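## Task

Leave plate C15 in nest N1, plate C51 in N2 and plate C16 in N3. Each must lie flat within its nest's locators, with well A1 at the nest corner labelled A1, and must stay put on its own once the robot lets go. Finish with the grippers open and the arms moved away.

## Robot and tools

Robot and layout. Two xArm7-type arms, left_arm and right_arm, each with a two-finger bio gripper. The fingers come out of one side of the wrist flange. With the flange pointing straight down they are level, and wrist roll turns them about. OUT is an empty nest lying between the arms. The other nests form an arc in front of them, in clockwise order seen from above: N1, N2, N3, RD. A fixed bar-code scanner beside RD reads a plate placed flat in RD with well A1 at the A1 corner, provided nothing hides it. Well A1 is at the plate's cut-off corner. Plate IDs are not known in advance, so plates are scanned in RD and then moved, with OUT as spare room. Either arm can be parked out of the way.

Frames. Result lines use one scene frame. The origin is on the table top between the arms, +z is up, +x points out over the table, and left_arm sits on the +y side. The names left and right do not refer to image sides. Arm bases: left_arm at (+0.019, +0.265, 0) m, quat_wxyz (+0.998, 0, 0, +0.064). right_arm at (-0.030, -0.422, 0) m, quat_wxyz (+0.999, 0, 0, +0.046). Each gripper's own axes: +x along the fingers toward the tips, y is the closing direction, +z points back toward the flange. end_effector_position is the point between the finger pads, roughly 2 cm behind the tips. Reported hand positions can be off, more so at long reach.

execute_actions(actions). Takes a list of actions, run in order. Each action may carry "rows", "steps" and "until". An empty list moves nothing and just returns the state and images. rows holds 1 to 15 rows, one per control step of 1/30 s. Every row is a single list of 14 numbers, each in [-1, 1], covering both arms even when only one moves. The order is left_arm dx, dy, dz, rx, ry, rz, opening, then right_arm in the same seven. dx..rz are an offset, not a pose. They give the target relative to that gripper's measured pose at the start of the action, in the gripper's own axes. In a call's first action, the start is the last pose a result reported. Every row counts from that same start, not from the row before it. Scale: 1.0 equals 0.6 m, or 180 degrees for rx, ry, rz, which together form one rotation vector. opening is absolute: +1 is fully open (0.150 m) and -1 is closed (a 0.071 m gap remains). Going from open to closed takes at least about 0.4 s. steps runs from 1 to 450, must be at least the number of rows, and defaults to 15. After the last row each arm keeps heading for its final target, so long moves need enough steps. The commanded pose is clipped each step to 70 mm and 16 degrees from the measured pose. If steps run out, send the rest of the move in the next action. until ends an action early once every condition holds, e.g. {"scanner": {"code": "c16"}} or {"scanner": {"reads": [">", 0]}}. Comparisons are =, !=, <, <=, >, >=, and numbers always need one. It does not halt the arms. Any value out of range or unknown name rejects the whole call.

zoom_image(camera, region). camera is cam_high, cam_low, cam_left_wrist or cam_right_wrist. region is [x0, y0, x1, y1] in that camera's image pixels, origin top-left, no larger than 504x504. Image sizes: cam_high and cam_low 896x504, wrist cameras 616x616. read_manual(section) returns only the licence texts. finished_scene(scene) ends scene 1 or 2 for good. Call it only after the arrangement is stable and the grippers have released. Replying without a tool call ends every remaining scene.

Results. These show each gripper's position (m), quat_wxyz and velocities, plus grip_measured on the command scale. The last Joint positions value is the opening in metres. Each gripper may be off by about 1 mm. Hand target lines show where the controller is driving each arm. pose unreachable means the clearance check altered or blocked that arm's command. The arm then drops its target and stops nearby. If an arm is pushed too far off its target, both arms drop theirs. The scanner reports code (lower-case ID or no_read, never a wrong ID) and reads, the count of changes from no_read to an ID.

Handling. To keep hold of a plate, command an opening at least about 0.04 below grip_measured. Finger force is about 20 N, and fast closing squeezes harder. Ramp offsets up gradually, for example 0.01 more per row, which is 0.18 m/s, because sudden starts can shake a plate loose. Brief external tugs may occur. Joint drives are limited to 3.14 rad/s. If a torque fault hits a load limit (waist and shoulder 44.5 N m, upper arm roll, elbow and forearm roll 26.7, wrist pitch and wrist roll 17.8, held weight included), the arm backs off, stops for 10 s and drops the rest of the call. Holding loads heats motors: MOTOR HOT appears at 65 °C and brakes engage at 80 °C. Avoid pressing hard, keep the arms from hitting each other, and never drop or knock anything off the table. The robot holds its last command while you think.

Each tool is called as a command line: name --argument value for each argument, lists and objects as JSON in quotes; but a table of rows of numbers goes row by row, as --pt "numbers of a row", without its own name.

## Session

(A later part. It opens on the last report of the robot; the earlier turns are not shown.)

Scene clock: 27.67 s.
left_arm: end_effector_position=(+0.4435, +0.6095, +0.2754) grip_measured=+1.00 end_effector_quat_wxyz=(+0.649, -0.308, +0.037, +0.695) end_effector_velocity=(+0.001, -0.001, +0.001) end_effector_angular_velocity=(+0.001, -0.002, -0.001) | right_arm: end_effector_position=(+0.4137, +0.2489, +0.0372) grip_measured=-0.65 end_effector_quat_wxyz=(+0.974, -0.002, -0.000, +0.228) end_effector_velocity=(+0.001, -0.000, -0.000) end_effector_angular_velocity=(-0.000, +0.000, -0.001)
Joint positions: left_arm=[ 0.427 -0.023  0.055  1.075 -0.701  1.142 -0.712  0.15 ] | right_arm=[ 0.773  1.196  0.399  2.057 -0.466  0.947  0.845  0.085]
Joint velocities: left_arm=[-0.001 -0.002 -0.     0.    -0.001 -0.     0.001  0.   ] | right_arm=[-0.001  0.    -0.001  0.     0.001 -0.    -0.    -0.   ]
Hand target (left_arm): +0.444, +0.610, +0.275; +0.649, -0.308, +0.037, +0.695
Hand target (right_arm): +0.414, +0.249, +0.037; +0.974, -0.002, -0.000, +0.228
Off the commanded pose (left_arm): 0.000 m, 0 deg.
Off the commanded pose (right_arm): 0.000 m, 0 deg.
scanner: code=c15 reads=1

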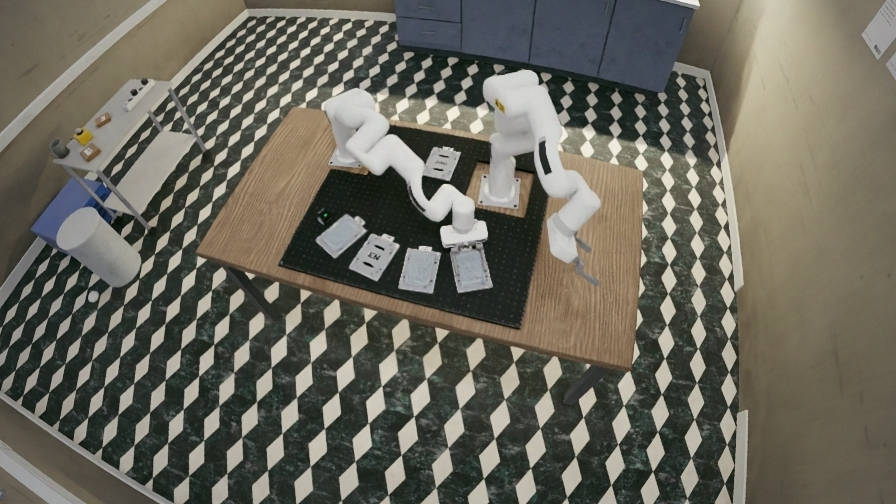

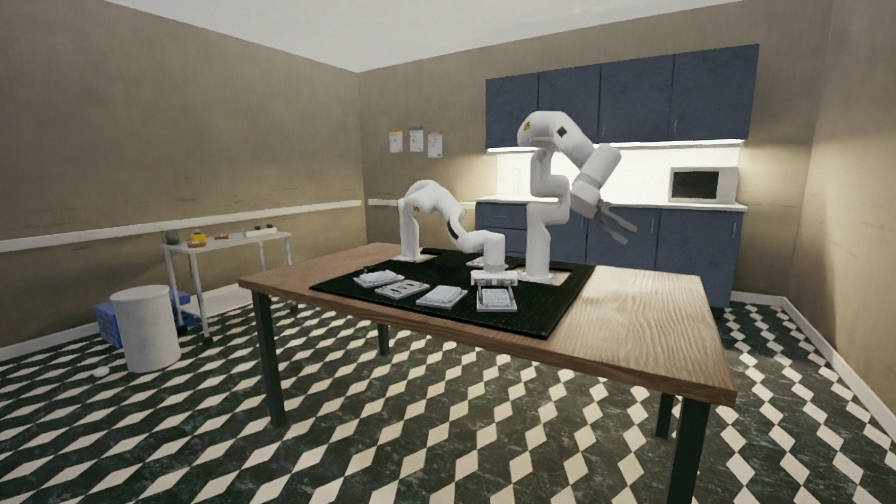

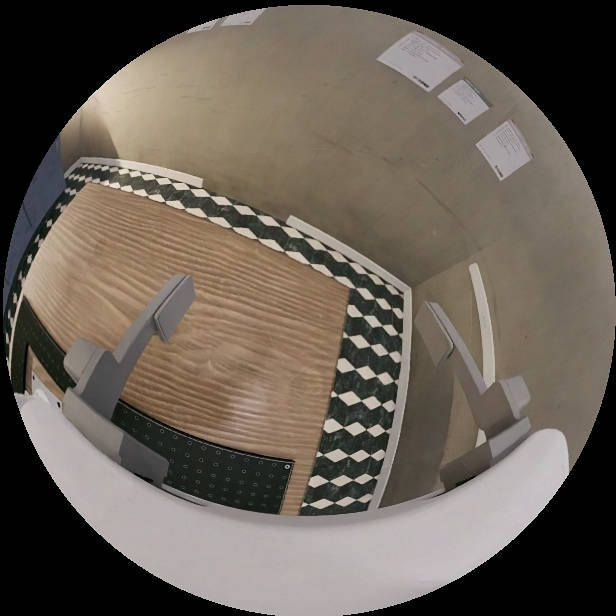

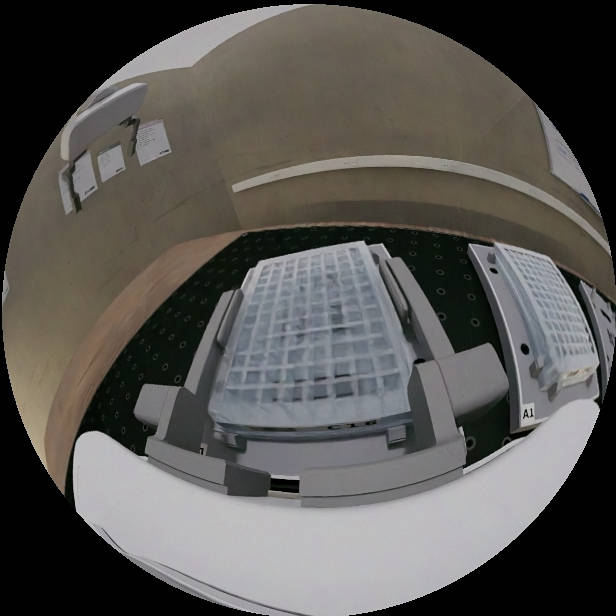

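execute_actions --actions '[{"rows": [[0,0,0,0,0,0,1, 0,0,0.004,0,0,0,-0.8],[0,0,0,0,0,0,1, 0,0,0.012,0,0,0,-0.8],[0,0,0,0,0,0,1, 0,0,0.025,0,0,0,-0.8],[0,0,0,0,0,0,1, 0,0,0.04,0,0,0,-0.8],[0,0,0,0,0,0,1, 0,0,0.055,0,0,0,-0.8],[0,0,0,0,0,0,1, 0,0,0.066,0,0,0,-0.8],[0,0,0,0,0,0,1, 0,0,0.072,0,0,0,-0.8]], "steps": 14}, {"rows": [[0,0,0,0,0,0,1, -0.0007,-0.0018,0,0,0,-0.0007,-0.8],[0,0,0,0,0,0,1, -0.0025,-0.007,0,0,0,-0.0026,-0.8],[0,0,0,0,0,0,1, -0.0055,-0.0155,0,0,0,-0.0057,-0.8],[0,0,0,0,0,0,1, -0.0096,-0.0268,0,0,0,-0.0098,-0.8],[0,0,0,0,0,0,1, -0.0146,-0.0409,0,0,0,-0.015,-0.8],[0,0,0,0,0,0,1, -0.0206,-0.0574,0,0,0,-0.021,-0.8],[0,0,0,0,0,0,1, -0.0273,-0.0762,0,0,0,-0.0278,-0.8],[0,0,0,0,0,0,1, -0.0347,-0.0969,0,0,0,-0.0354,-0.8],[0,0,0,0,0,0,1, -0.0427,-0.1193,0,0,0,-0.0436,-0.8],[0,0,0,0,0,0,1, -0.0513,-0.1432,0,0,0,-0.0524,-0.8],[0,0,0,0,0,0,1, -0.0602,-0.1683,0,0,0,-0.0615,-0.8],[0,0,0,0,0,0,1, -0.0696,-0.1944,0,0,0,-0.0711,-0.8],[0,0,0,0,0,0,1, -0.0792,-0.2213,0,0,0,-0.0809,-0.8],[0,0,0,0,0,0,1, -0.089,-0.2486,0,0,0,-0.0909,-0.8],[0,0,0,0,0,0,1, -0.0989,-0.2762,0,0,0,-0.101,-0.8]], "steps": 15}, {"rows": [[0,0,0,0,0,0,1, -0.0156,-0.1213,0,0,0,-0.0421,-0.8],[0,0,0,0,0,0,1, -0.0194,-0.1501,0,0,0,-0.0521,-0.8],[0,0,0,0,0,0,1, -0.023,-0.1785,0,0,0,-0.062,-0.8],[0,0,0,0,0,0,1, -0.0266,-0.2062,0,0,0,-0.0716,-0.8],[0,0,0,0,0,0,1, -0.03,-0.2326,0,0,0,-0.0808,-0.8],[0,0,0,0,0,0,1, -0.0333,-0.258,0,0,0,-0.0896,-0.8],[0,0,0,0,0,0,1, -0.0363,-0.2814,0,0,0,-0.0977,-0.8],[0,0,0,0,0,0,1, -0.0391,-0.3033,0,0,0,-0.1053,-0.8],[0,0,0,0,0,0,1, -0.0417,-0.3232,0,0,0,-0.1122,-0.8],[0,0,0,0,0,0,1, -0.0439,-0.3405,0,0,0,-0.1182,-0.8],[0,0,0,0,0,0,1, -0.0458,-0.3555,0,0,0,-0.1234,-0.8],[0,0,0,0,0,0,1, -0.0474,-0.3674,0,0,0,-0.1276,-0.8],[0,0,0,0,0,0,1, -0.0486,-0.3766,0,0,0,-0.1308,-0.8],[0,0,0,0,0,0,1, -0.0493,-0.382,0,0,0,-0.1326,-0.8],[0,0,0,0,0,0,1, -0.0495,-0.3839,0,0,0,-0.1333,-0.8]], "steps": 23}]'

Scene clock: 30.77 s.
left_arm: end_effector_position=(+0.4435, +0.6095, +0.2754) grip_measured=+1.00 end_effector_quat_wxyz=(+0.649, -0.308, +0.037, +0.695) end_effector_velocity=(-0.000, -0.000, +0.000) end_effector_angular_velocity=(-0.000, -0.000, +0.000) | right_arm: end_effector_position=(+0.4556, -0.0911, +0.0835) grip_measured=-0.65 end_effector_quat_wxyz=(+0.996, -0.014, +0.004, -0.093) end_effector_velocity=(+0.002, -0.009, -0.003) end_effector_angular_velocity=(-0.008, +0.003, -0.012)
Joint positions: left_arm=[ 0.427 -0.023  0.055  1.075 -0.701  1.142 -0.712  0.15 ] | right_arm=[ 0.403  0.541  0.308  1.022 -0.328  0.553  1.235  0.085]
Joint velocities: left_arm=[-0.    -0.001  0.    -0.    -0.     0.    -0.     0.   ] | right_arm=[-0.009 -0.    -0.006 -0.008 -0.002 -0.001  0.001  0.   ]
Hand target (left_arm): +0.444, +0.610, +0.275; +0.649, -0.308, +0.037, +0.695
Hand target (right_arm): +0.457, -0.093, +0.083; +0.995, -0.015, +0.003, -0.095
Off the commanded pose (left_arm): 0.000 m, 0 deg.
Off the commanded pose (right_arm): 0.003 m, 0 deg.
scanner: code=c15 reads=1

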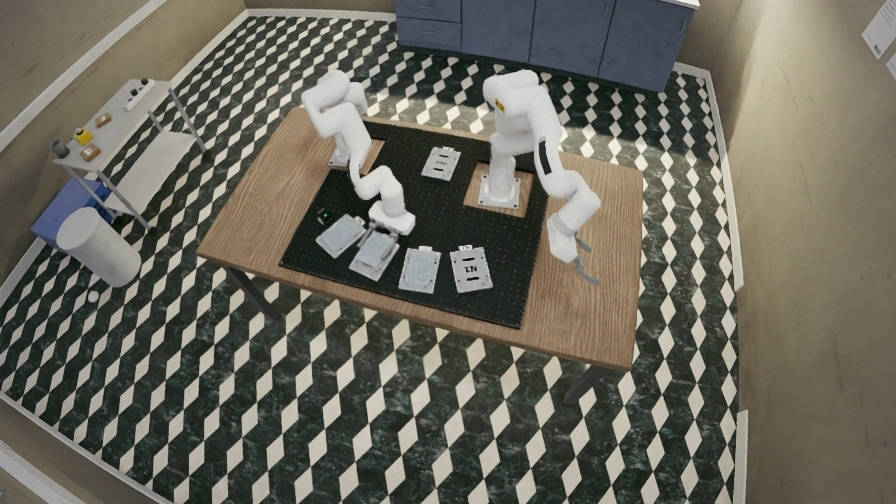

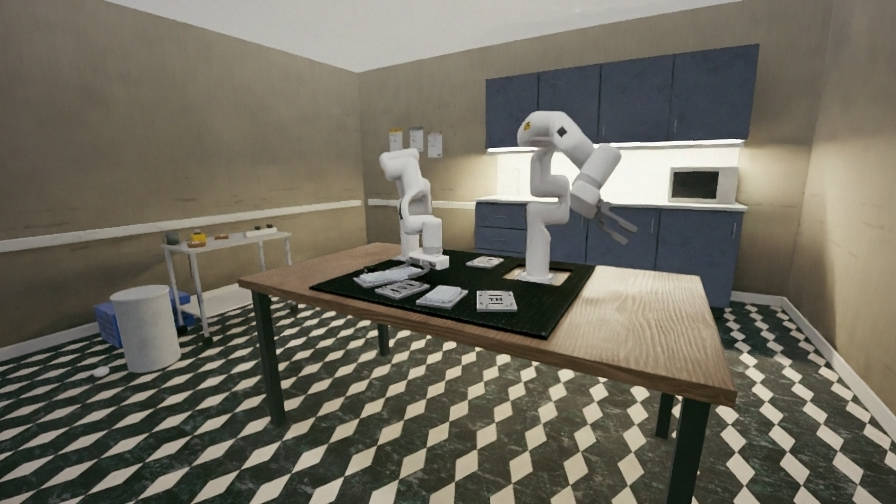

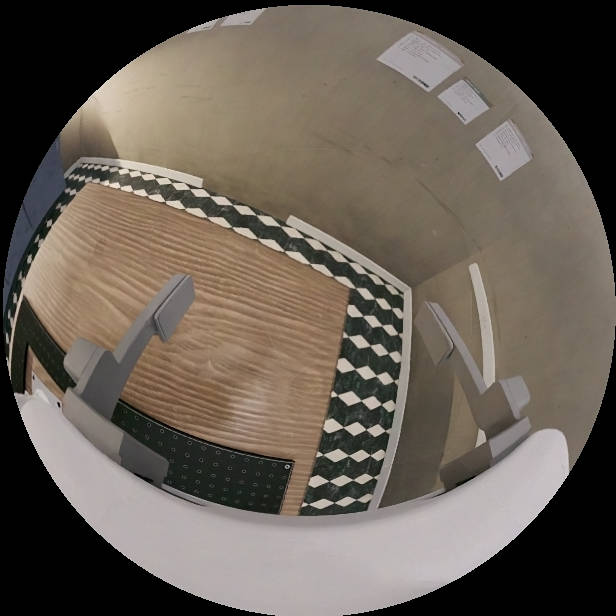

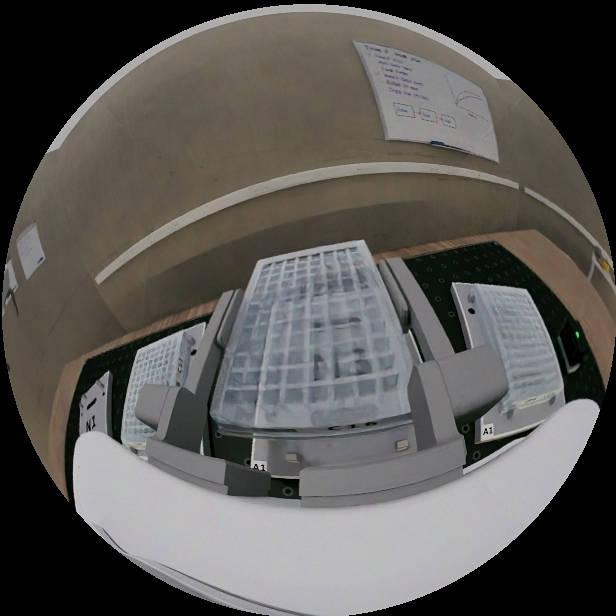

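execute_actions --actions '[{"rows": [[0,0,0,0,0,0,1, 0.0003,-0.003,-0.004,0.002,-0.0004,0.001,-0.8],[0,0,0,0,0,0,1, 0.0006,-0.007,-0.011,0.005,-0.001,0.002,-0.8],[0,0,0,0,0,0,1, 0.0009,-0.011,-0.02,0.0075,-0.0015,0.003,-0.8],[0,0,0,0,0,0,1, 0.0012,-0.0145,-0.03,0.0091,-0.0018,0.0037,-0.8],[0,0,0,0,0,0,1, 0.0012,-0.0145,-0.04,0.0091,-0.0018,0.0037,-0.8],[0,0,0,0,0,0,1, 0.0012,-0.0145,-0.049,0.0091,-0.0018,0.0037,-0.8],[0,0,0,0,0,0,1, 0.0012,-0.0145,-0.0542,0.0091,-0.0018,0.0037,-0.8]], "steps": 18}]'

Scene clock: 31.70 s.
left_arm: end_effector_position=(+0.4435, +0.6095, +0.2754) grip_measured=+1.00 end_effector_quat_wxyz=(+0.649, -0.308, +0.037, +0.695) end_effector_velocity=(+0.000, +0.000, +0.000) end_effector_angular_velocity=(+0.001, -0.001, -0.001) | right_arm: end_effector_position=(+0.4545, -0.1004, +0.0519) grip_measured=-0.65 end_effector_quat_wxyz=(+0.996, +0.000, -0.001, -0.088) end_effector_velocity=(-0.001, -0.006, -0.005) end_effector_angular_velocity=(-0.010, +0.008, -0.006)
Joint positions: left_arm=[ 0.427 -0.023  0.055  1.075 -0.701  1.142 -0.712  0.15 ] | right_arm=[ 0.407  0.604  0.27   0.989 -0.377  0.428  1.245  0.085]
Joint velocities: left_arm=[-0.    -0.     0.     0.     0.    -0.     0.001  0.   ] | right_arm=[-0.002  0.004 -0.006 -0.007  0.     0.001  0.001 -0.   ]
Hand target (left_arm): +0.444, +0.610, +0.275; +0.649, -0.308, +0.037, +0.695
Hand target (right_arm): +0.454, -0.101, +0.051; +0.996, -0.000, -0.000, -0.088
Off the commanded pose (left_arm): 0.000 m, 0 deg.
Off the commanded pose (right_arm): 0.001 m, 0 deg.
scanner: code=c15 reads=1

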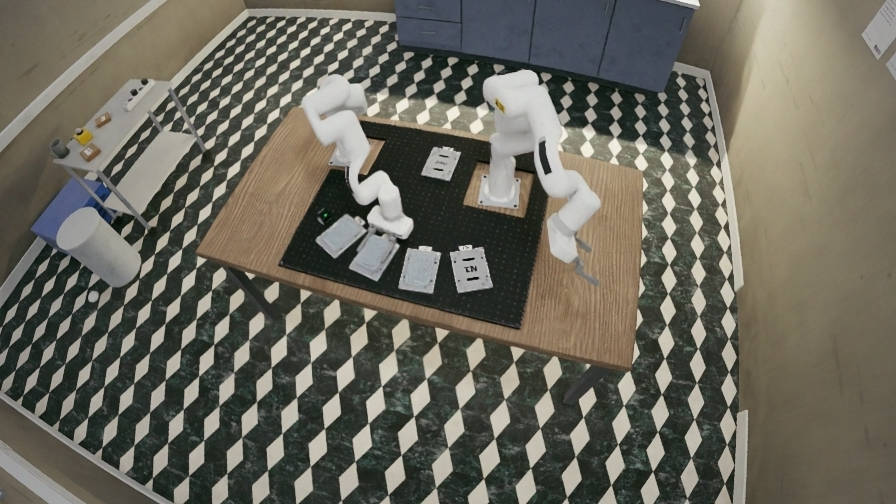

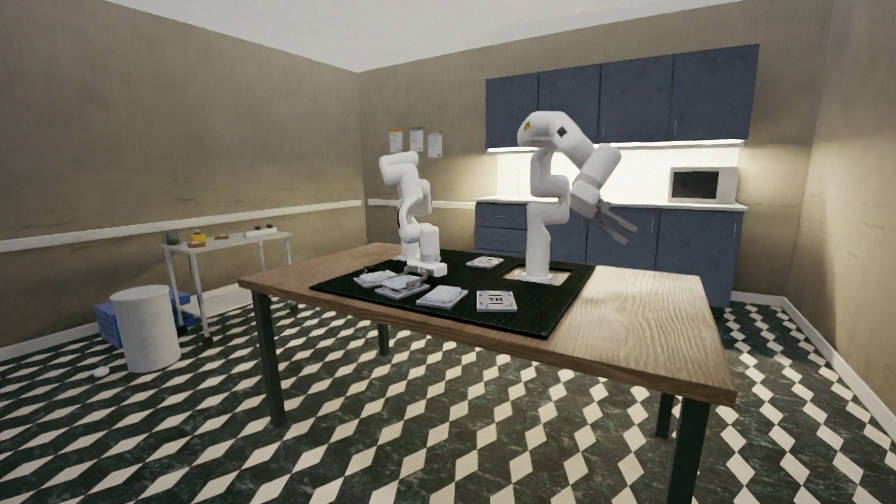

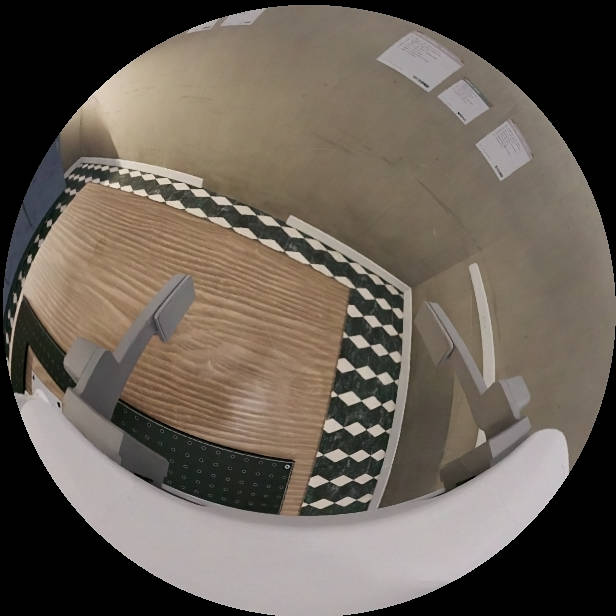

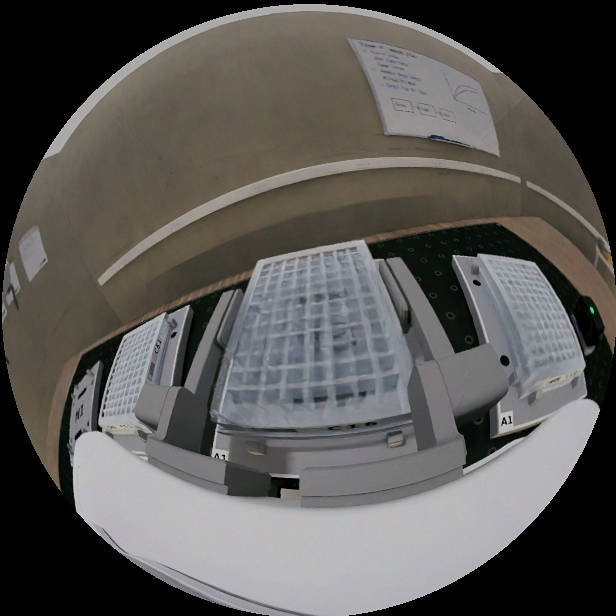

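execute_actions --actions '[]'

Scene clock: 32.00 s.
left_arm: end_effector_position=(+0.4435, +0.6095, +0.2754) grip_measured=+1.00 end_effector_quat_wxyz=(+0.649, -0.308, +0.037, +0.695) end_effector_velocity=(+0.000, -0.000, +0.000) end_effector_angular_velocity=(+0.001, -0.001, -0.000) | right_arm: end_effector_position=(+0.4544, -0.1008, +0.0513) grip_measured=-0.65 end_effector_quat_wxyz=(+0.996, -0.000, -0.001, -0.088) end_effector_velocity=(-0.000, +0.000, -0.000) end_effector_angular_velocity=(+0.001, +0.000, +0.000)
Joint positions: left_arm=[ 0.427 -0.023  0.055  1.075 -0.701  1.142 -0.712  0.15 ] | right_arm=[ 0.407  0.604  0.27   0.989 -0.377  0.428  1.245  0.085]
Joint velocities: left_arm=[-0.    -0.001 -0.    -0.    -0.    -0.001  0.     0.   ] | right_arm=[ 0.001  0.    -0.001 -0.     0.002 -0.001 -0.001  0.   ]
Hand target (left_arm): +0.444, +0.610, +0.275; +0.649, -0.308, +0.037, +0.695
Hand target (right_arm): +0.454, -0.101, +0.051; +0.996, -0.000, -0.000, -0.088
Off the commanded pose (left_arm): 0.000 m, 0 deg.
Off the commanded pose (right_arm): 0.000 m, 0 deg.
scanner: code=c15 reads=1

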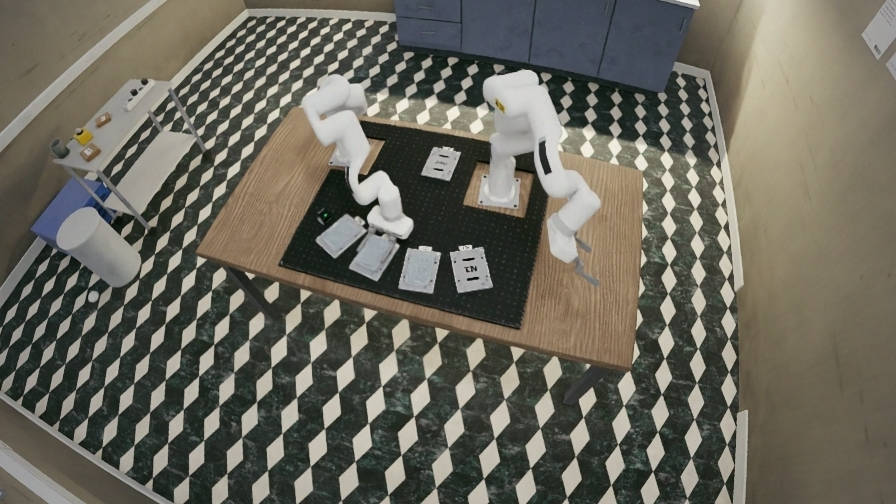

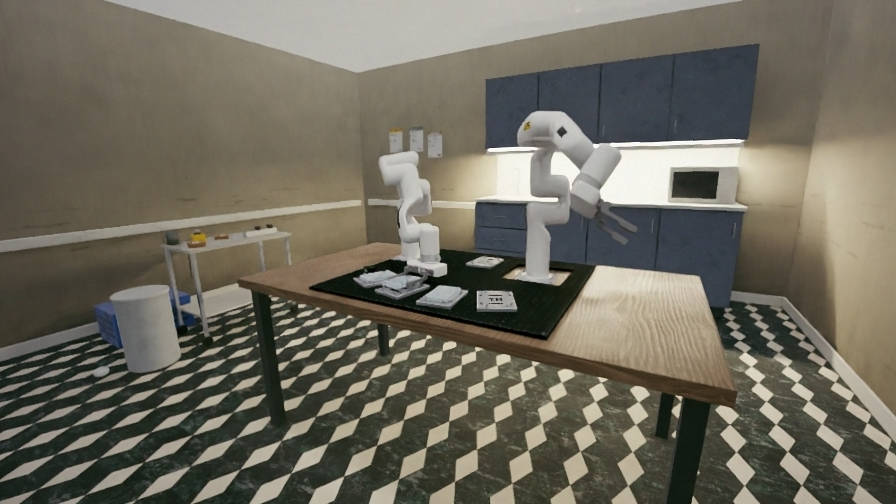

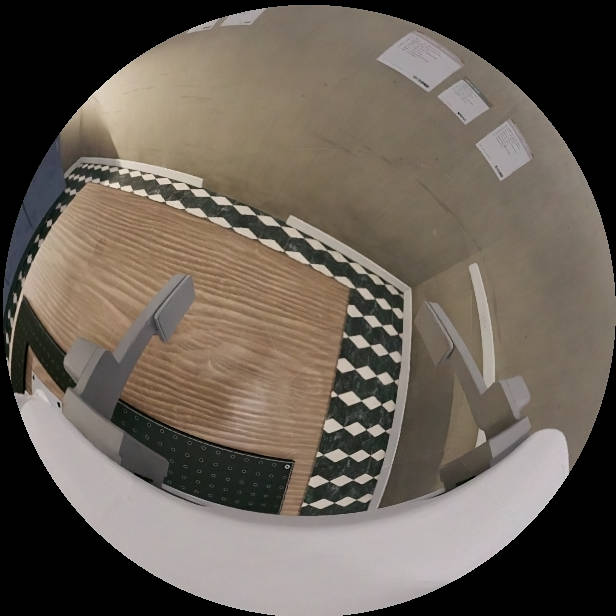

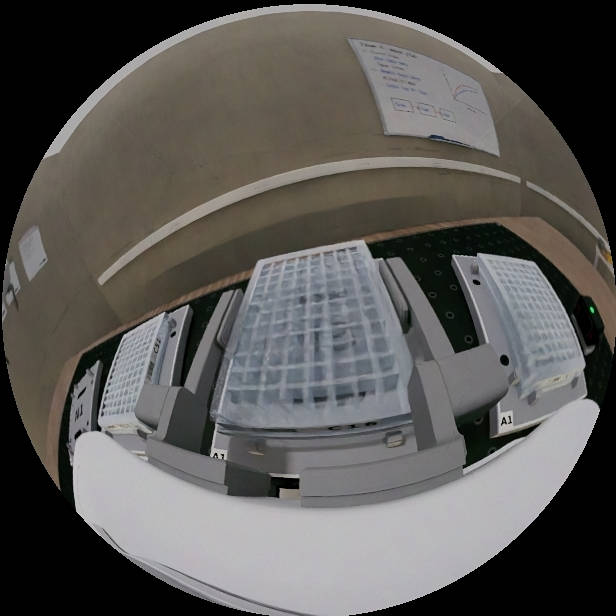

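execute_actions --actions '[{"rows":[[0,0,0,0,0,0,1,0.001,0,-0.002,0,0,0,-0.8],[0,0,0,0,0,0,1,0.002,0,-0.005,0,0,0,-0.8],[0,0,0,0,0,0,1,0.003,0,-0.008,0,0,0,-0.8],[0,0,0,0,0,0,1,0.003,0,-0.011,0,0,0,-0.8],[0,0,0,0,0,0,1,0.003,0,-0.014,0,0,0,-0.8],[0,0,0,0,0,0,1,0.003,0,-0.017,0,0,0,-0.8],[0,0,0,0,0,0,1,0.003,0,-0.02,0,0,0,-0.8],[0,0,0,0,0,0,1,0.003,0,-0.022,0,0,0,-0.8],[0,0,0,0,0,0,1,0.003,0,-0.024,0,0,0,-0.8],[0,0,0,0,0,0,1,0.003,0,-0.025,0,0,0,-0.8]],"steps":18}]'

Scene clock: 32.83 s.
left_arm: end_effector_position=(+0.4435, +0.6095, +0.2754) grip_measured=+1.00 end_effector_quat_wxyz=(+0.649, -0.308, +0.037, +0.695) end_effector_velocity=(-0.000, -0.000, +0.000) end_effector_angular_velocity=(+0.000, -0.000, -0.001) | right_arm: end_effector_position=(+0.4564, -0.1010, +0.0372) grip_measured=-0.65 end_effector_quat_wxyz=(+0.996, +0.000, -0.001, -0.088) end_effector_velocity=(-0.000, -0.000, -0.002) end_effector_angular_velocity=(-0.000, +0.002, +0.002)
Joint positions: left_arm=[ 0.427 -0.023  0.055  1.075 -0.701  1.142 -0.712  0.15 ] | right_arm=[ 0.42   0.646  0.25   1.005 -0.395  0.401  1.255  0.085]
Joint velocities: left_arm=[-0. -0.  0. -0.  0.  0.  0.  0.] | right_arm=[-0.001  0.005 -0.     0.001 -0.001 -0.002 -0.002 -0.   ]
Hand target (left_arm): +0.444, +0.610, +0.275; +0.649, -0.308, +0.037, +0.695
Hand target (right_arm): +0.456, -0.101, +0.036; +0.996, -0.000, -0.001, -0.088
Off the commanded pose (left_arm): 0.000 m, 0 deg.
Off the commanded pose (right_arm): 0.001 m, 0 deg.
scanner: code=c15 reads=1

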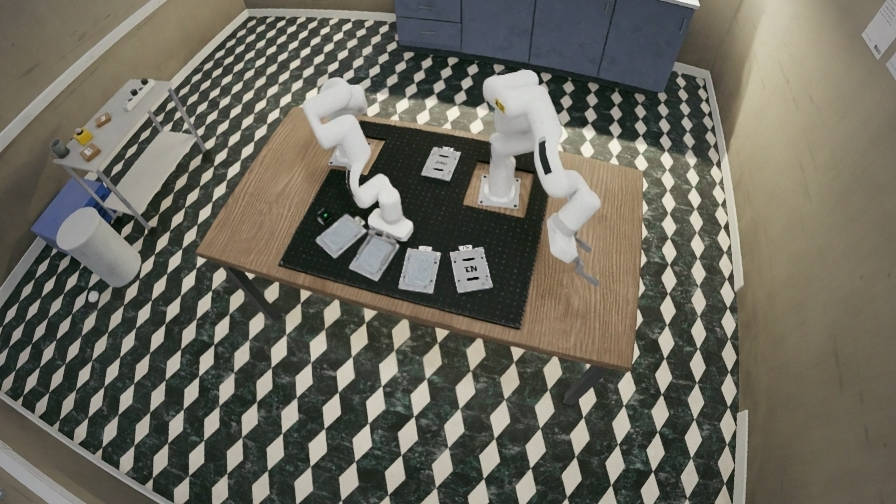

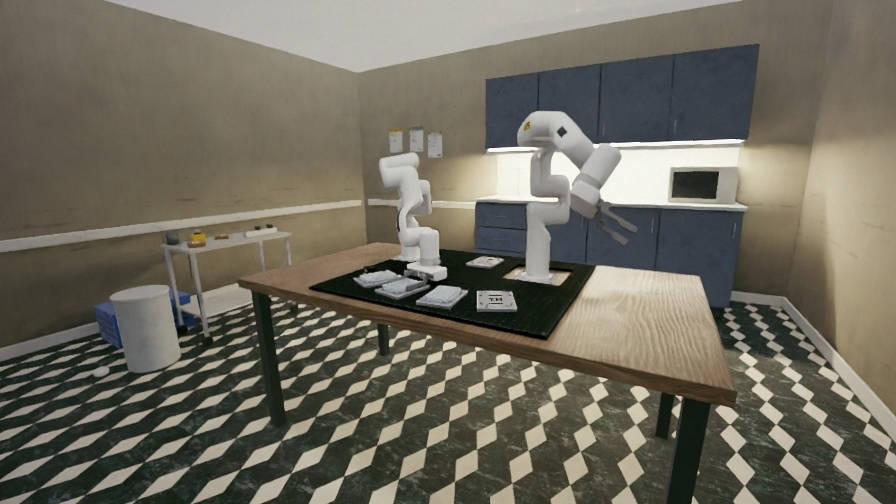

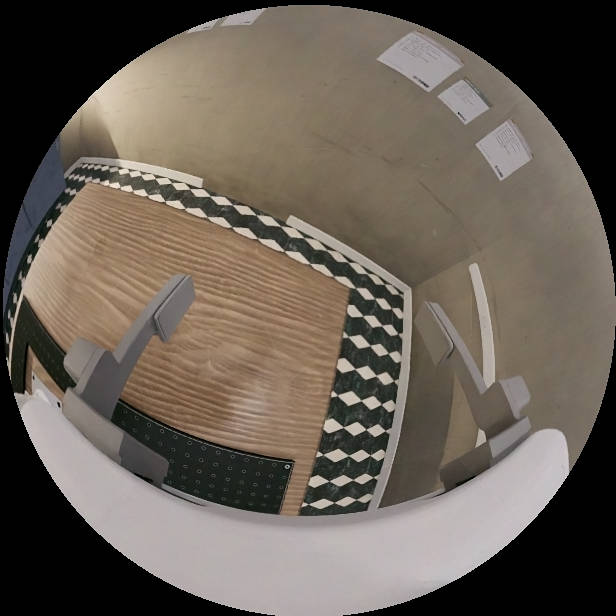

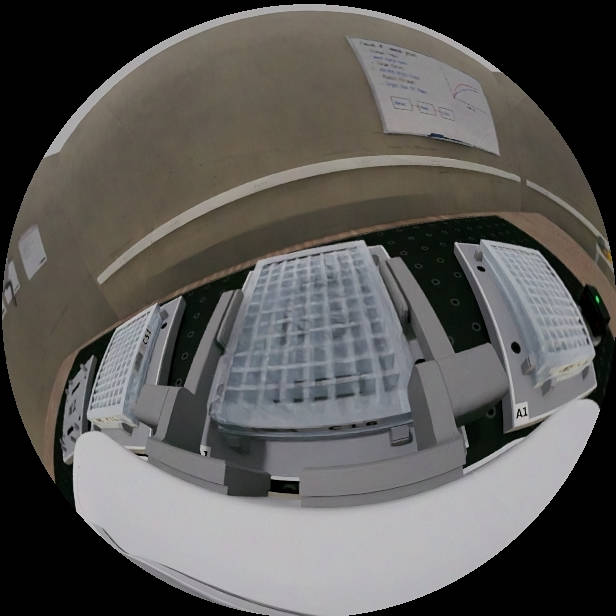

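execute_actions --actions '[{"rows":[[0,0,0,0,0,0,1,0,0,0,0,0,0,-0.62],[0,0,0,0,0,0,1,0,0,0,0,0,0,-0.52],[0,0,0,0,0,0,1,0,0,0,0,0,0,-0.42],[0,0,0,0,0,0,1,0,0,0,0,0,0,-0.3],[0,0,0,0,0,0,1,0,0,0,0,0,0,-0.2]],"steps":9},{"rows":[[0,0,0,0,0,0,1,0,0,0.006,0,0,0,-0.2],[0,0,0,0,0,0,1,0,0,0.016,0,0,0,-0.2],[0,0,0,0,0,0,1,0,0,0.028,0,0,0,-0.2],[0,0,0,0,0,0,1,0,0,0.04,0,0,0,-0.2],[0,0,0,0,0,0,1,0,0,0.05,0,0,0,-0.2],[0,0,0,0,0,0,1,0,0,0.058,0,0,0,-0.2]],"steps":11},{"rows":[[0,0,0,0,0,0,1,-0.0005,-0.0036,0,0,0,-0.0012,-0.2],[0,0,0,0,0,0,1,-0.0018,-0.0137,0,0,0,-0.0045,-0.2],[0,0,0,0,0,0,1,-0.0038,-0.0294,0,0,0,-0.0097,-0.2],[0,0,0,0,0,0,1,-0.0065,-0.0495,0,0,0,-0.0163,-0.2],[0,0,0,0,0,0,1,-0.0096,-0.0732,0,0,0,-0.0241,-0.2],[0,0,0,0,0,0,1,-0.013,-0.0994,0,0,0,-0.0327,-0.2],[0,0,0,0,0,0,1,-0.0167,-0.1271,0,0,0,-0.0418,-0.2],[0,0,0,0,0,0,1,-0.0203,-0.1553,0,0,0,-0.051,-0.2],[0,0,0,0,0,0,1,-0.024,-0.183,0,0,0,-0.0601,-0.2],[0,0,0,0,0,0,1,-0.0274,-0.2092,0,0,0,-0.0687,-0.2],[0,0,0,0,0,0,1,-0.0305,-0.2329,0,0,0,-0.0765,-0.2],[0,0,0,0,0,0,1,-0.0332,-0.253,0,0,0,-0.0831,-0.2],[0,0,0,0,0,0,1,-0.0352,-0.2687,0,0,0,-0.0883,-0.2],[0,0,0,0,0,0,1,-0.0365,-0.2788,0,0,0,-0.0916,-0.2],[0,0,0,0,0,0,1,-0.037,-0.2824,0,0,0,-0.0928,-0.2]],"steps":27}]'

Scene clock: 34.97 s.
left_arm: end_effector_position=(+0.4435, +0.6095, +0.2754) grip_measured=+1.00 end_effector_quat_wxyz=(+0.649, -0.308, +0.037, +0.695) end_effector_velocity=(-0.000, +0.000, +0.000) end_effector_angular_velocity=(-0.000, -0.000, +0.001) | right_arm: end_effector_position=(+0.4059, -0.2617, +0.0733) grip_measured=-0.20 end_effector_quat_wxyz=(+0.973, +0.003, -0.003, -0.231) end_effector_velocity=(-0.000, -0.005, -0.001) end_effector_angular_velocity=(-0.004, +0.004, -0.007)
Joint positions: left_arm=[ 0.427 -0.023  0.055  1.075 -0.701  1.142 -0.712  0.15 ] | right_arm=[ 0.266  0.322  0.231  0.573 -0.289  0.261  1.322  0.103]
Joint velocities: left_arm=[ 0.001 -0.     0.    -0.    -0.     0.    -0.     0.   ] | right_arm=[-0.005 -0.001 -0.004 -0.006  0.     0.001 -0.001 -0.   ]
Hand target (left_arm): +0.444, +0.610, +0.275; +0.649, -0.308, +0.037, +0.695
Hand target (right_arm): +0.406, -0.262, +0.073; +0.973, +0.002, -0.003, -0.231
Off the commanded pose (left_arm): 0.000 m, 0 deg.
Off the commanded pose (right_arm): 0.001 m, 0 deg.
scanner: code=c15 reads=1

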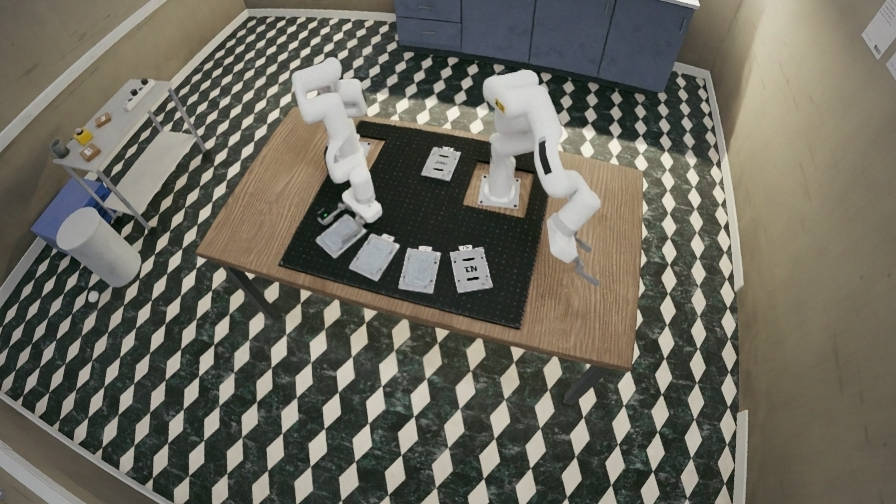

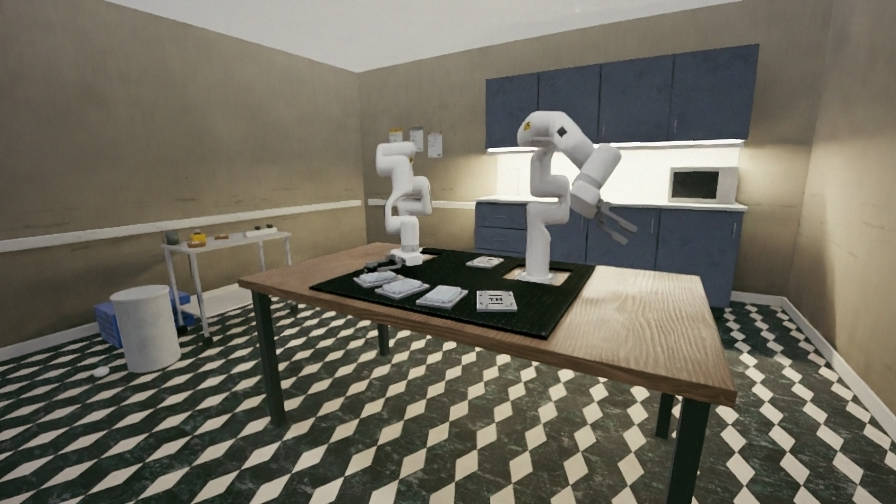

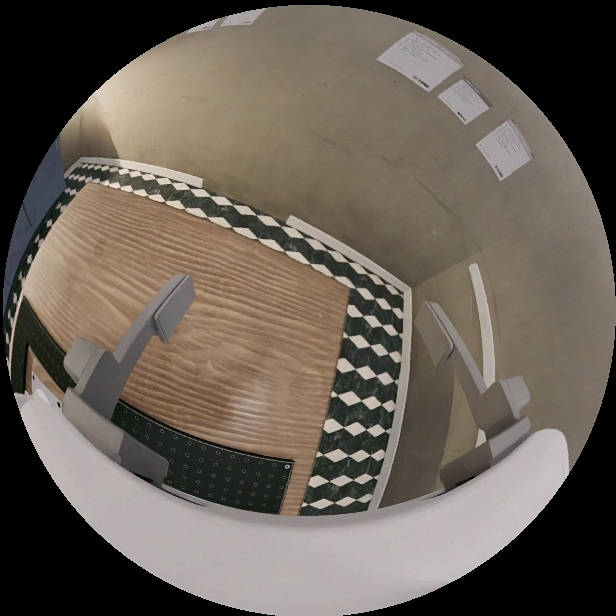

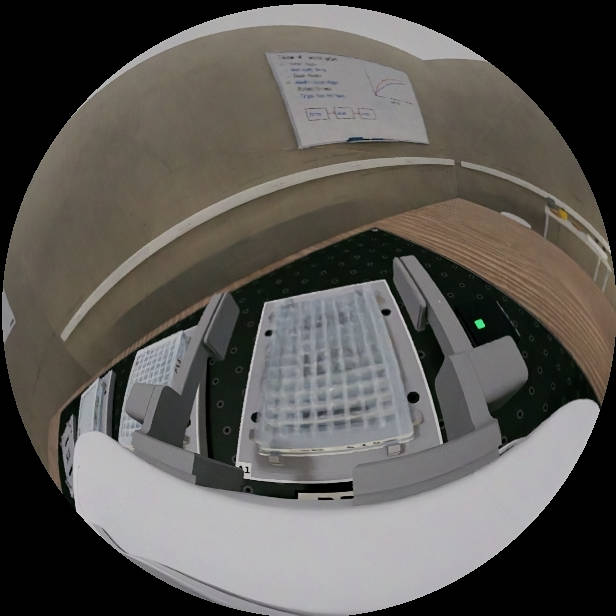

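execute_actions --actions '[{"rows":[[0,0,0,0,0,0,1,0,-0.001,-0.004,-0.0006,0.0004,0,-0.2],[0,0,0,0,0,0,1,0,-0.002,-0.011,-0.0012,0.0007,0,-0.2],[0,0,0,0,0,0,1,0,-0.003,-0.019,-0.0018,0.0011,0,-0.2],[0,0,0,0,0,0,1,0,-0.0041,-0.027,-0.0023,0.0014,0,-0.2],[0,0,0,0,0,0,1,0,-0.0041,-0.035,-0.0023,0.0014,0,-0.2],[0,0,0,0,0,0,1,0,-0.0041,-0.043,-0.0023,0.0014,0,-0.2],[0,0,0,0,0,0,1,0,-0.0041,-0.05,-0.0023,0.0014,0,-0.2],[0,0,0,0,0,0,1,0,-0.0041,-0.055,-0.0023,0.0014,0,-0.2],[0,0,0,0,0,0,1,0,-0.0041,-0.059,-0.0023,0.0014,0,-0.2],[0,0,0,0,0,0,1,0,-0.0041,-0.0613,-0.0023,0.0014,0,-0.2]],"steps":18},{"rows":[[0,0,0,0,0,0,1,0,0,0,0,0,0,-0.3],[0,0,0,0,0,0,1,0,0,0,0,0,0,-0.4],[0,0,0,0,0,0,1,0,0,0,0,0,0,-0.5],[0,0,0,0,0,0,1,0,0,0,0,0,0,-0.58],[0,0,0,0,0,0,1,0,0,0,0,0,0,-0.65],[0,0,0,0,0,0,1,0,0,0,0,0,0,-0.72],[0,0,0,0,0,0,1,0,0,0,0,0,0,-0.8]],"steps":13}]'

Scene clock: 36.43 s.
left_arm: end_effector_position=(+0.4435, +0.6095, +0.2754) grip_measured=+1.00 end_effector_quat_wxyz=(+0.649, -0.308, +0.037, +0.695) end_effector_velocity=(-0.000, +0.000, +0.000) end_effector_angular_velocity=(+0.000, -0.001, +0.002) | right_arm: end_effector_position=(+0.4053, -0.2637, +0.0369) grip_measured=-0.65 end_effector_quat_wxyz=(+0.973, +0.000, -0.001, -0.231) end_effector_velocity=(-0.000, +0.000, -0.000) end_effector_angular_velocity=(-0.000, -0.000, +0.001)
Joint positions: left_arm=[ 0.427 -0.023  0.055  1.075 -0.701  1.142 -0.712  0.15 ] | right_arm=[ 0.335  0.448  0.14   0.603 -0.371  0.169  1.385  0.085]
Joint velocities: left_arm=[ 0.    -0.001  0.    -0.    -0.    -0.    -0.     0.   ] | right_arm=[ 0.     0.001 -0.    -0.    -0.001 -0.001  0.     0.   ]
Hand target (left_arm): +0.444, +0.610, +0.275; +0.649, -0.308, +0.037, +0.695
Hand target (right_arm): +0.405, -0.264, +0.037; +0.973, +0.000, -0.000, -0.231
Off the commanded pose (left_arm): 0.000 m, 0 deg.
Off the commanded pose (right_arm): 0.000 m, 0 deg.
scanner: code=no_read reads=1

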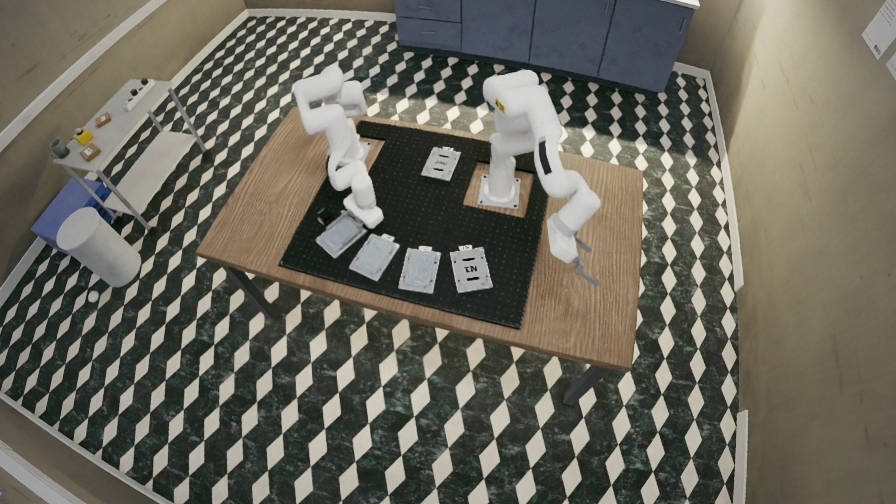

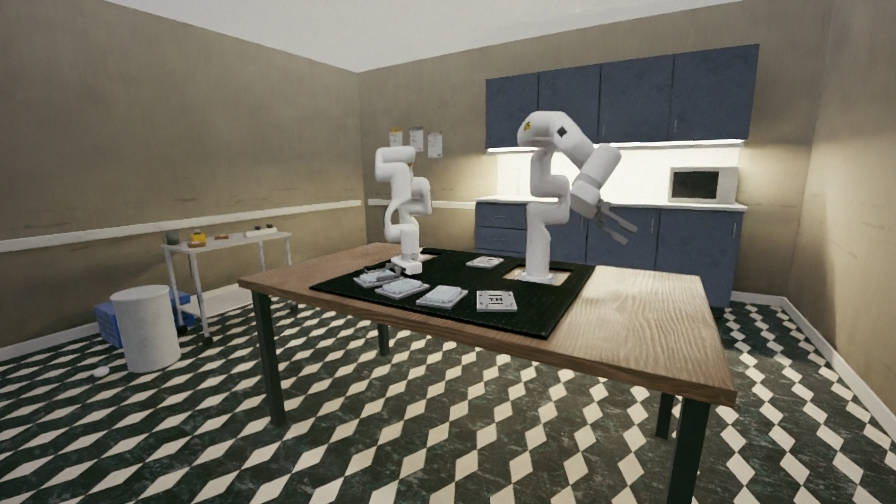

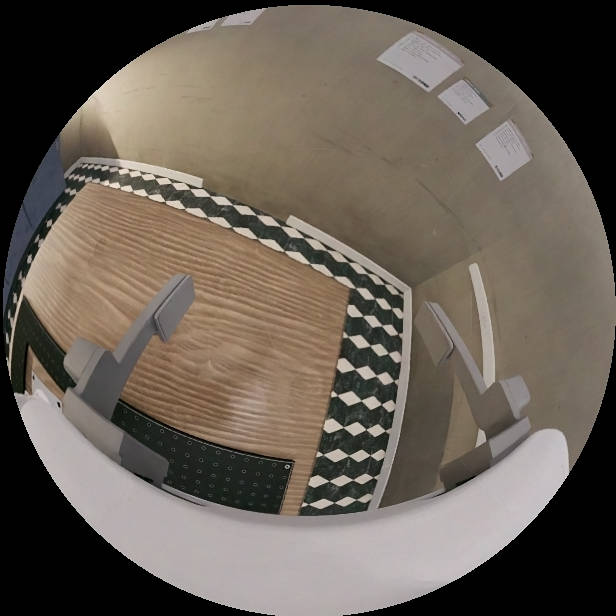

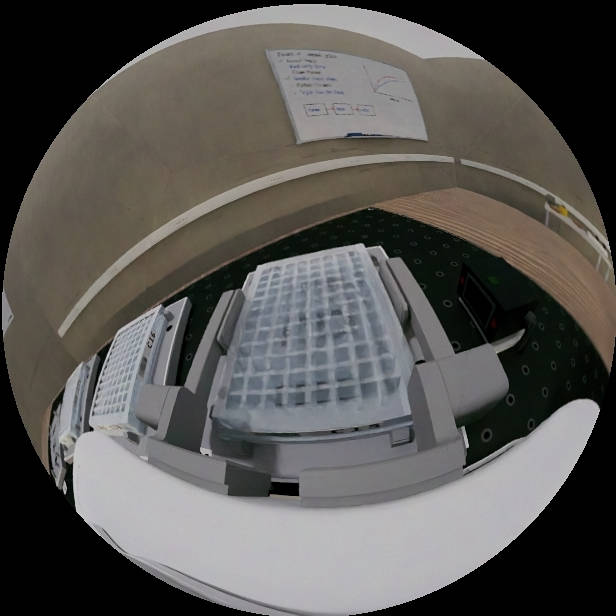

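execute_actions --actions '[{"rows":[[0,0,0,0,0,0,1,0,0,0.003,0,0,0,-0.8],[0,0,0,0,0,0,1,0,0,0.009,0,0,0,-0.8],[0,0,0,0,0,0,1,0,0,0.018,0,0,0,-0.8],[0,0,0,0,0,0,1,0,0,0.029,0,0,0,-0.8],[0,0,0,0,0,0,1,0,0,0.041,0,0,0,-0.8],[0,0,0,0,0,0,1,0,0,0.053,0,0,0,-0.8],[0,0,0,0,0,0,1,0,0,0.063,0,0,0,-0.8],[0,0,0,0,0,0,1,0,0,0.07,0,0,0,-0.8],[0,0,0,0,0,0,1,0,0,0.074,0,0,0,-0.8]],"steps":13},{"rows":[[0,0,0,0,0,0,1,-0.0012,0.0025,0,0,0,0.001,-0.8],[0,0,0,0,0,0,1,-0.0047,0.0098,0,0,0,0.0037,-0.8],[0,0,0,0,0,0,1,-0.0104,0.0215,0,0,0,0.0083,-0.8],[0,0,0,0,0,0,1,-0.018,0.0374,0,0,0,0.0143,-0.8],[0,0,0,0,0,0,1,-0.0275,0.057,0,0,0,0.0218,-0.8],[0,0,0,0,0,0,1,-0.0386,0.08,0,0,0,0.0306,-0.8],[0,0,0,0,0,0,1,-0.0512,0.1061,0,0,0,0.0406,-0.8],[0,0,0,0,0,0,1,-0.0651,0.135,0,0,0,0.0517,-0.8],[0,0,0,0,0,0,1,-0.0802,0.1662,0,0,0,0.0637,-0.8],[0,0,0,0,0,0,1,-0.0963,0.1996,0,0,0,0.0764,-0.8],[0,0,0,0,0,0,1,-0.1131,0.2345,0,0,0,0.0898,-0.8],[0,0,0,0,0,0,1,-0.1307,0.2709,0,0,0,0.1037,-0.8],[0,0,0,0,0,0,1,-0.1487,0.3083,0,0,0,0.1181,-0.8],[0,0,0,0,0,0,1,-0.1671,0.3464,0,0,0,0.1326,-0.8],[0,0,0,0,0,0,1,-0.1857,0.3848,0,0,0,0.1474,-0.8]],"steps":15},{"rows":[[0,0,0,0,0,0,1,-0.0102,0.1277,0,0,0,0.0442,-0.8],[0,0,0,0,0,0,1,-0.0136,0.1699,0,0,0,0.0588,-0.8],[0,0,0,0,0,0,1,-0.0169,0.2112,0,0,0,0.0731,-0.8],[0,0,0,0,0,0,1,-0.0201,0.2515,0,0,0,0.087,-0.8],[0,0,0,0,0,0,1,-0.0232,0.2903,0,0,0,0.1004,-0.8],[0,0,0,0,0,0,1,-0.0261,0.3271,0,0,0,0.1132,-0.8],[0,0,0,0,0,0,1,-0.0289,0.3617,0,0,0,0.1251,-0.8],[0,0,0,0,0,0,1,-0.0314,0.3936,0,0,0,0.1362,-0.8],[0,0,0,0,0,0,1,-0.0337,0.4225,0,0,0,0.1462,-0.8],[0,0,0,0,0,0,1,-0.0358,0.448,0,0,0,0.155,-0.8],[0,0,0,0,0,0,1,-0.0375,0.4697,0,0,0,0.1625,-0.8],[0,0,0,0,0,0,1,-0.0389,0.4872,0,0,0,0.1685,-0.8],[0,0,0,0,0,0,1,-0.0399,0.5003,0,0,0,0.1731,-0.8],[0,0,0,0,0,0,1,-0.0406,0.5083,0,0,0,0.1758,-0.8],[0,0,0,0,0,0,1,-0.0408,0.5111,0,0,0,0.1768,-0.8]],"steps":24}]'

Scene clock: 39.30 s.
left_arm: end_effector_position=(+0.4435, +0.6095, +0.2754) grip_measured=+1.00 end_effector_quat_wxyz=(+0.649, -0.308, +0.037, +0.695) end_effector_velocity=(-0.001, +0.001, -0.000) end_effector_angular_velocity=(-0.001, +0.000, +0.002) | right_arm: end_effector_position=(+0.4095, +0.2054, +0.0923) grip_measured=-0.66 end_effector_quat_wxyz=(+0.976, +0.010, -0.009, +0.216) end_effector_velocity=(+0.060, +0.062, -0.046) end_effector_angular_velocity=(-0.147, +0.033, -0.066)
Joint positions: left_arm=[ 0.427 -0.023  0.055  1.075 -0.701  1.142 -0.712  0.15 ] | right_arm=[ 0.659  0.943  0.437  1.713 -0.473  0.848  0.902  0.085]
Joint velocities: left_arm=[ 0.002  0.     0.    -0.    -0.     0.001  0.     0.   ] | right_arm=[ 0.168  0.38  -0.061  0.679  0.038  0.413 -0.062  0.   ]
Hand target (left_arm): +0.444, +0.610, +0.275; +0.649, -0.308, +0.037, +0.695
Hand target (right_arm): +0.413, +0.208, +0.088; +0.977, +0.004, -0.005, +0.214
Off the commanded pose (left_arm): 0.000 m, 0 deg.
Off the commanded pose (right_arm): 0.007 m, 1 deg.
scanner: code=no_read reads=1

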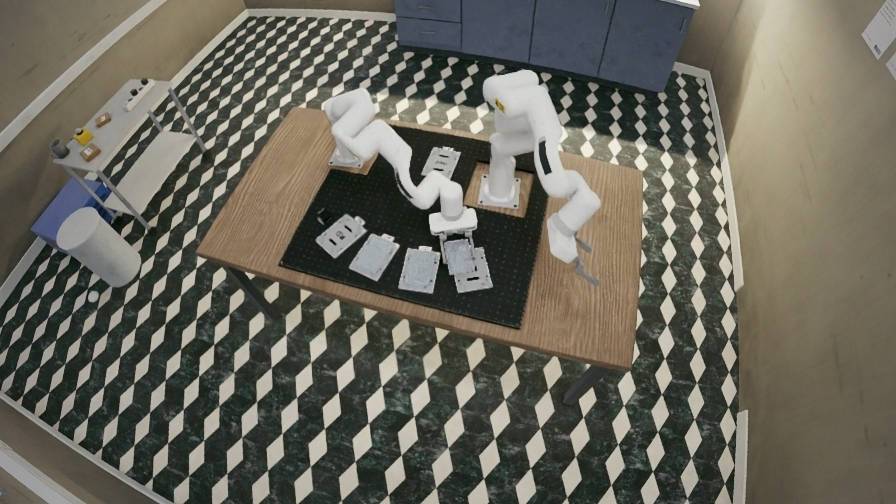

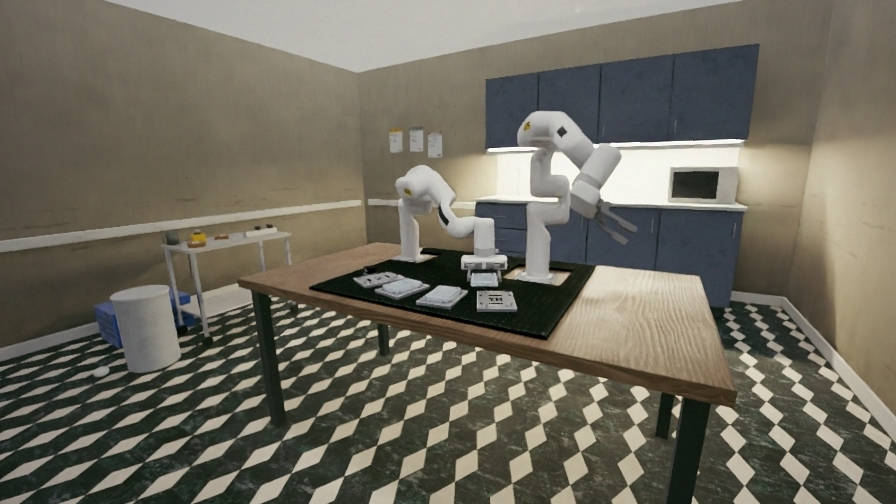

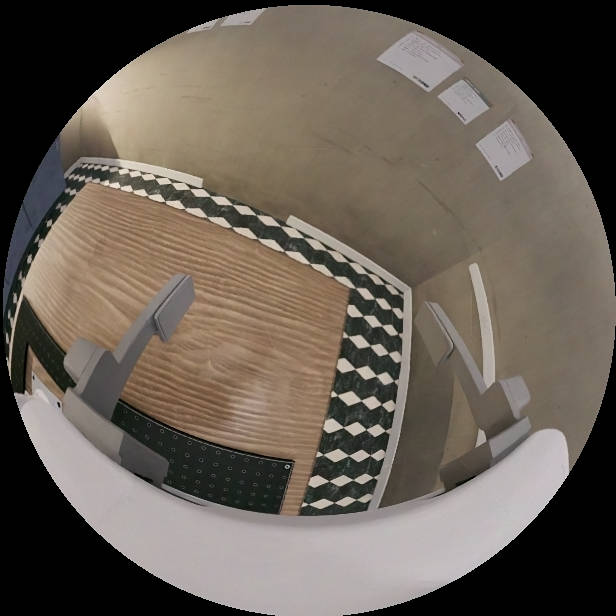

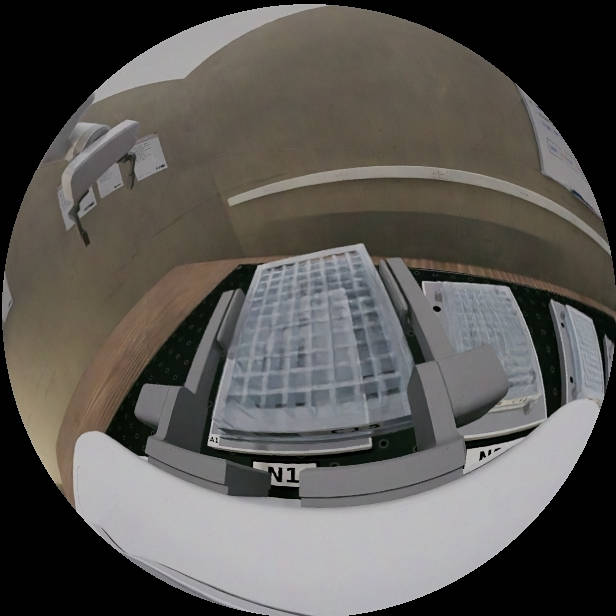

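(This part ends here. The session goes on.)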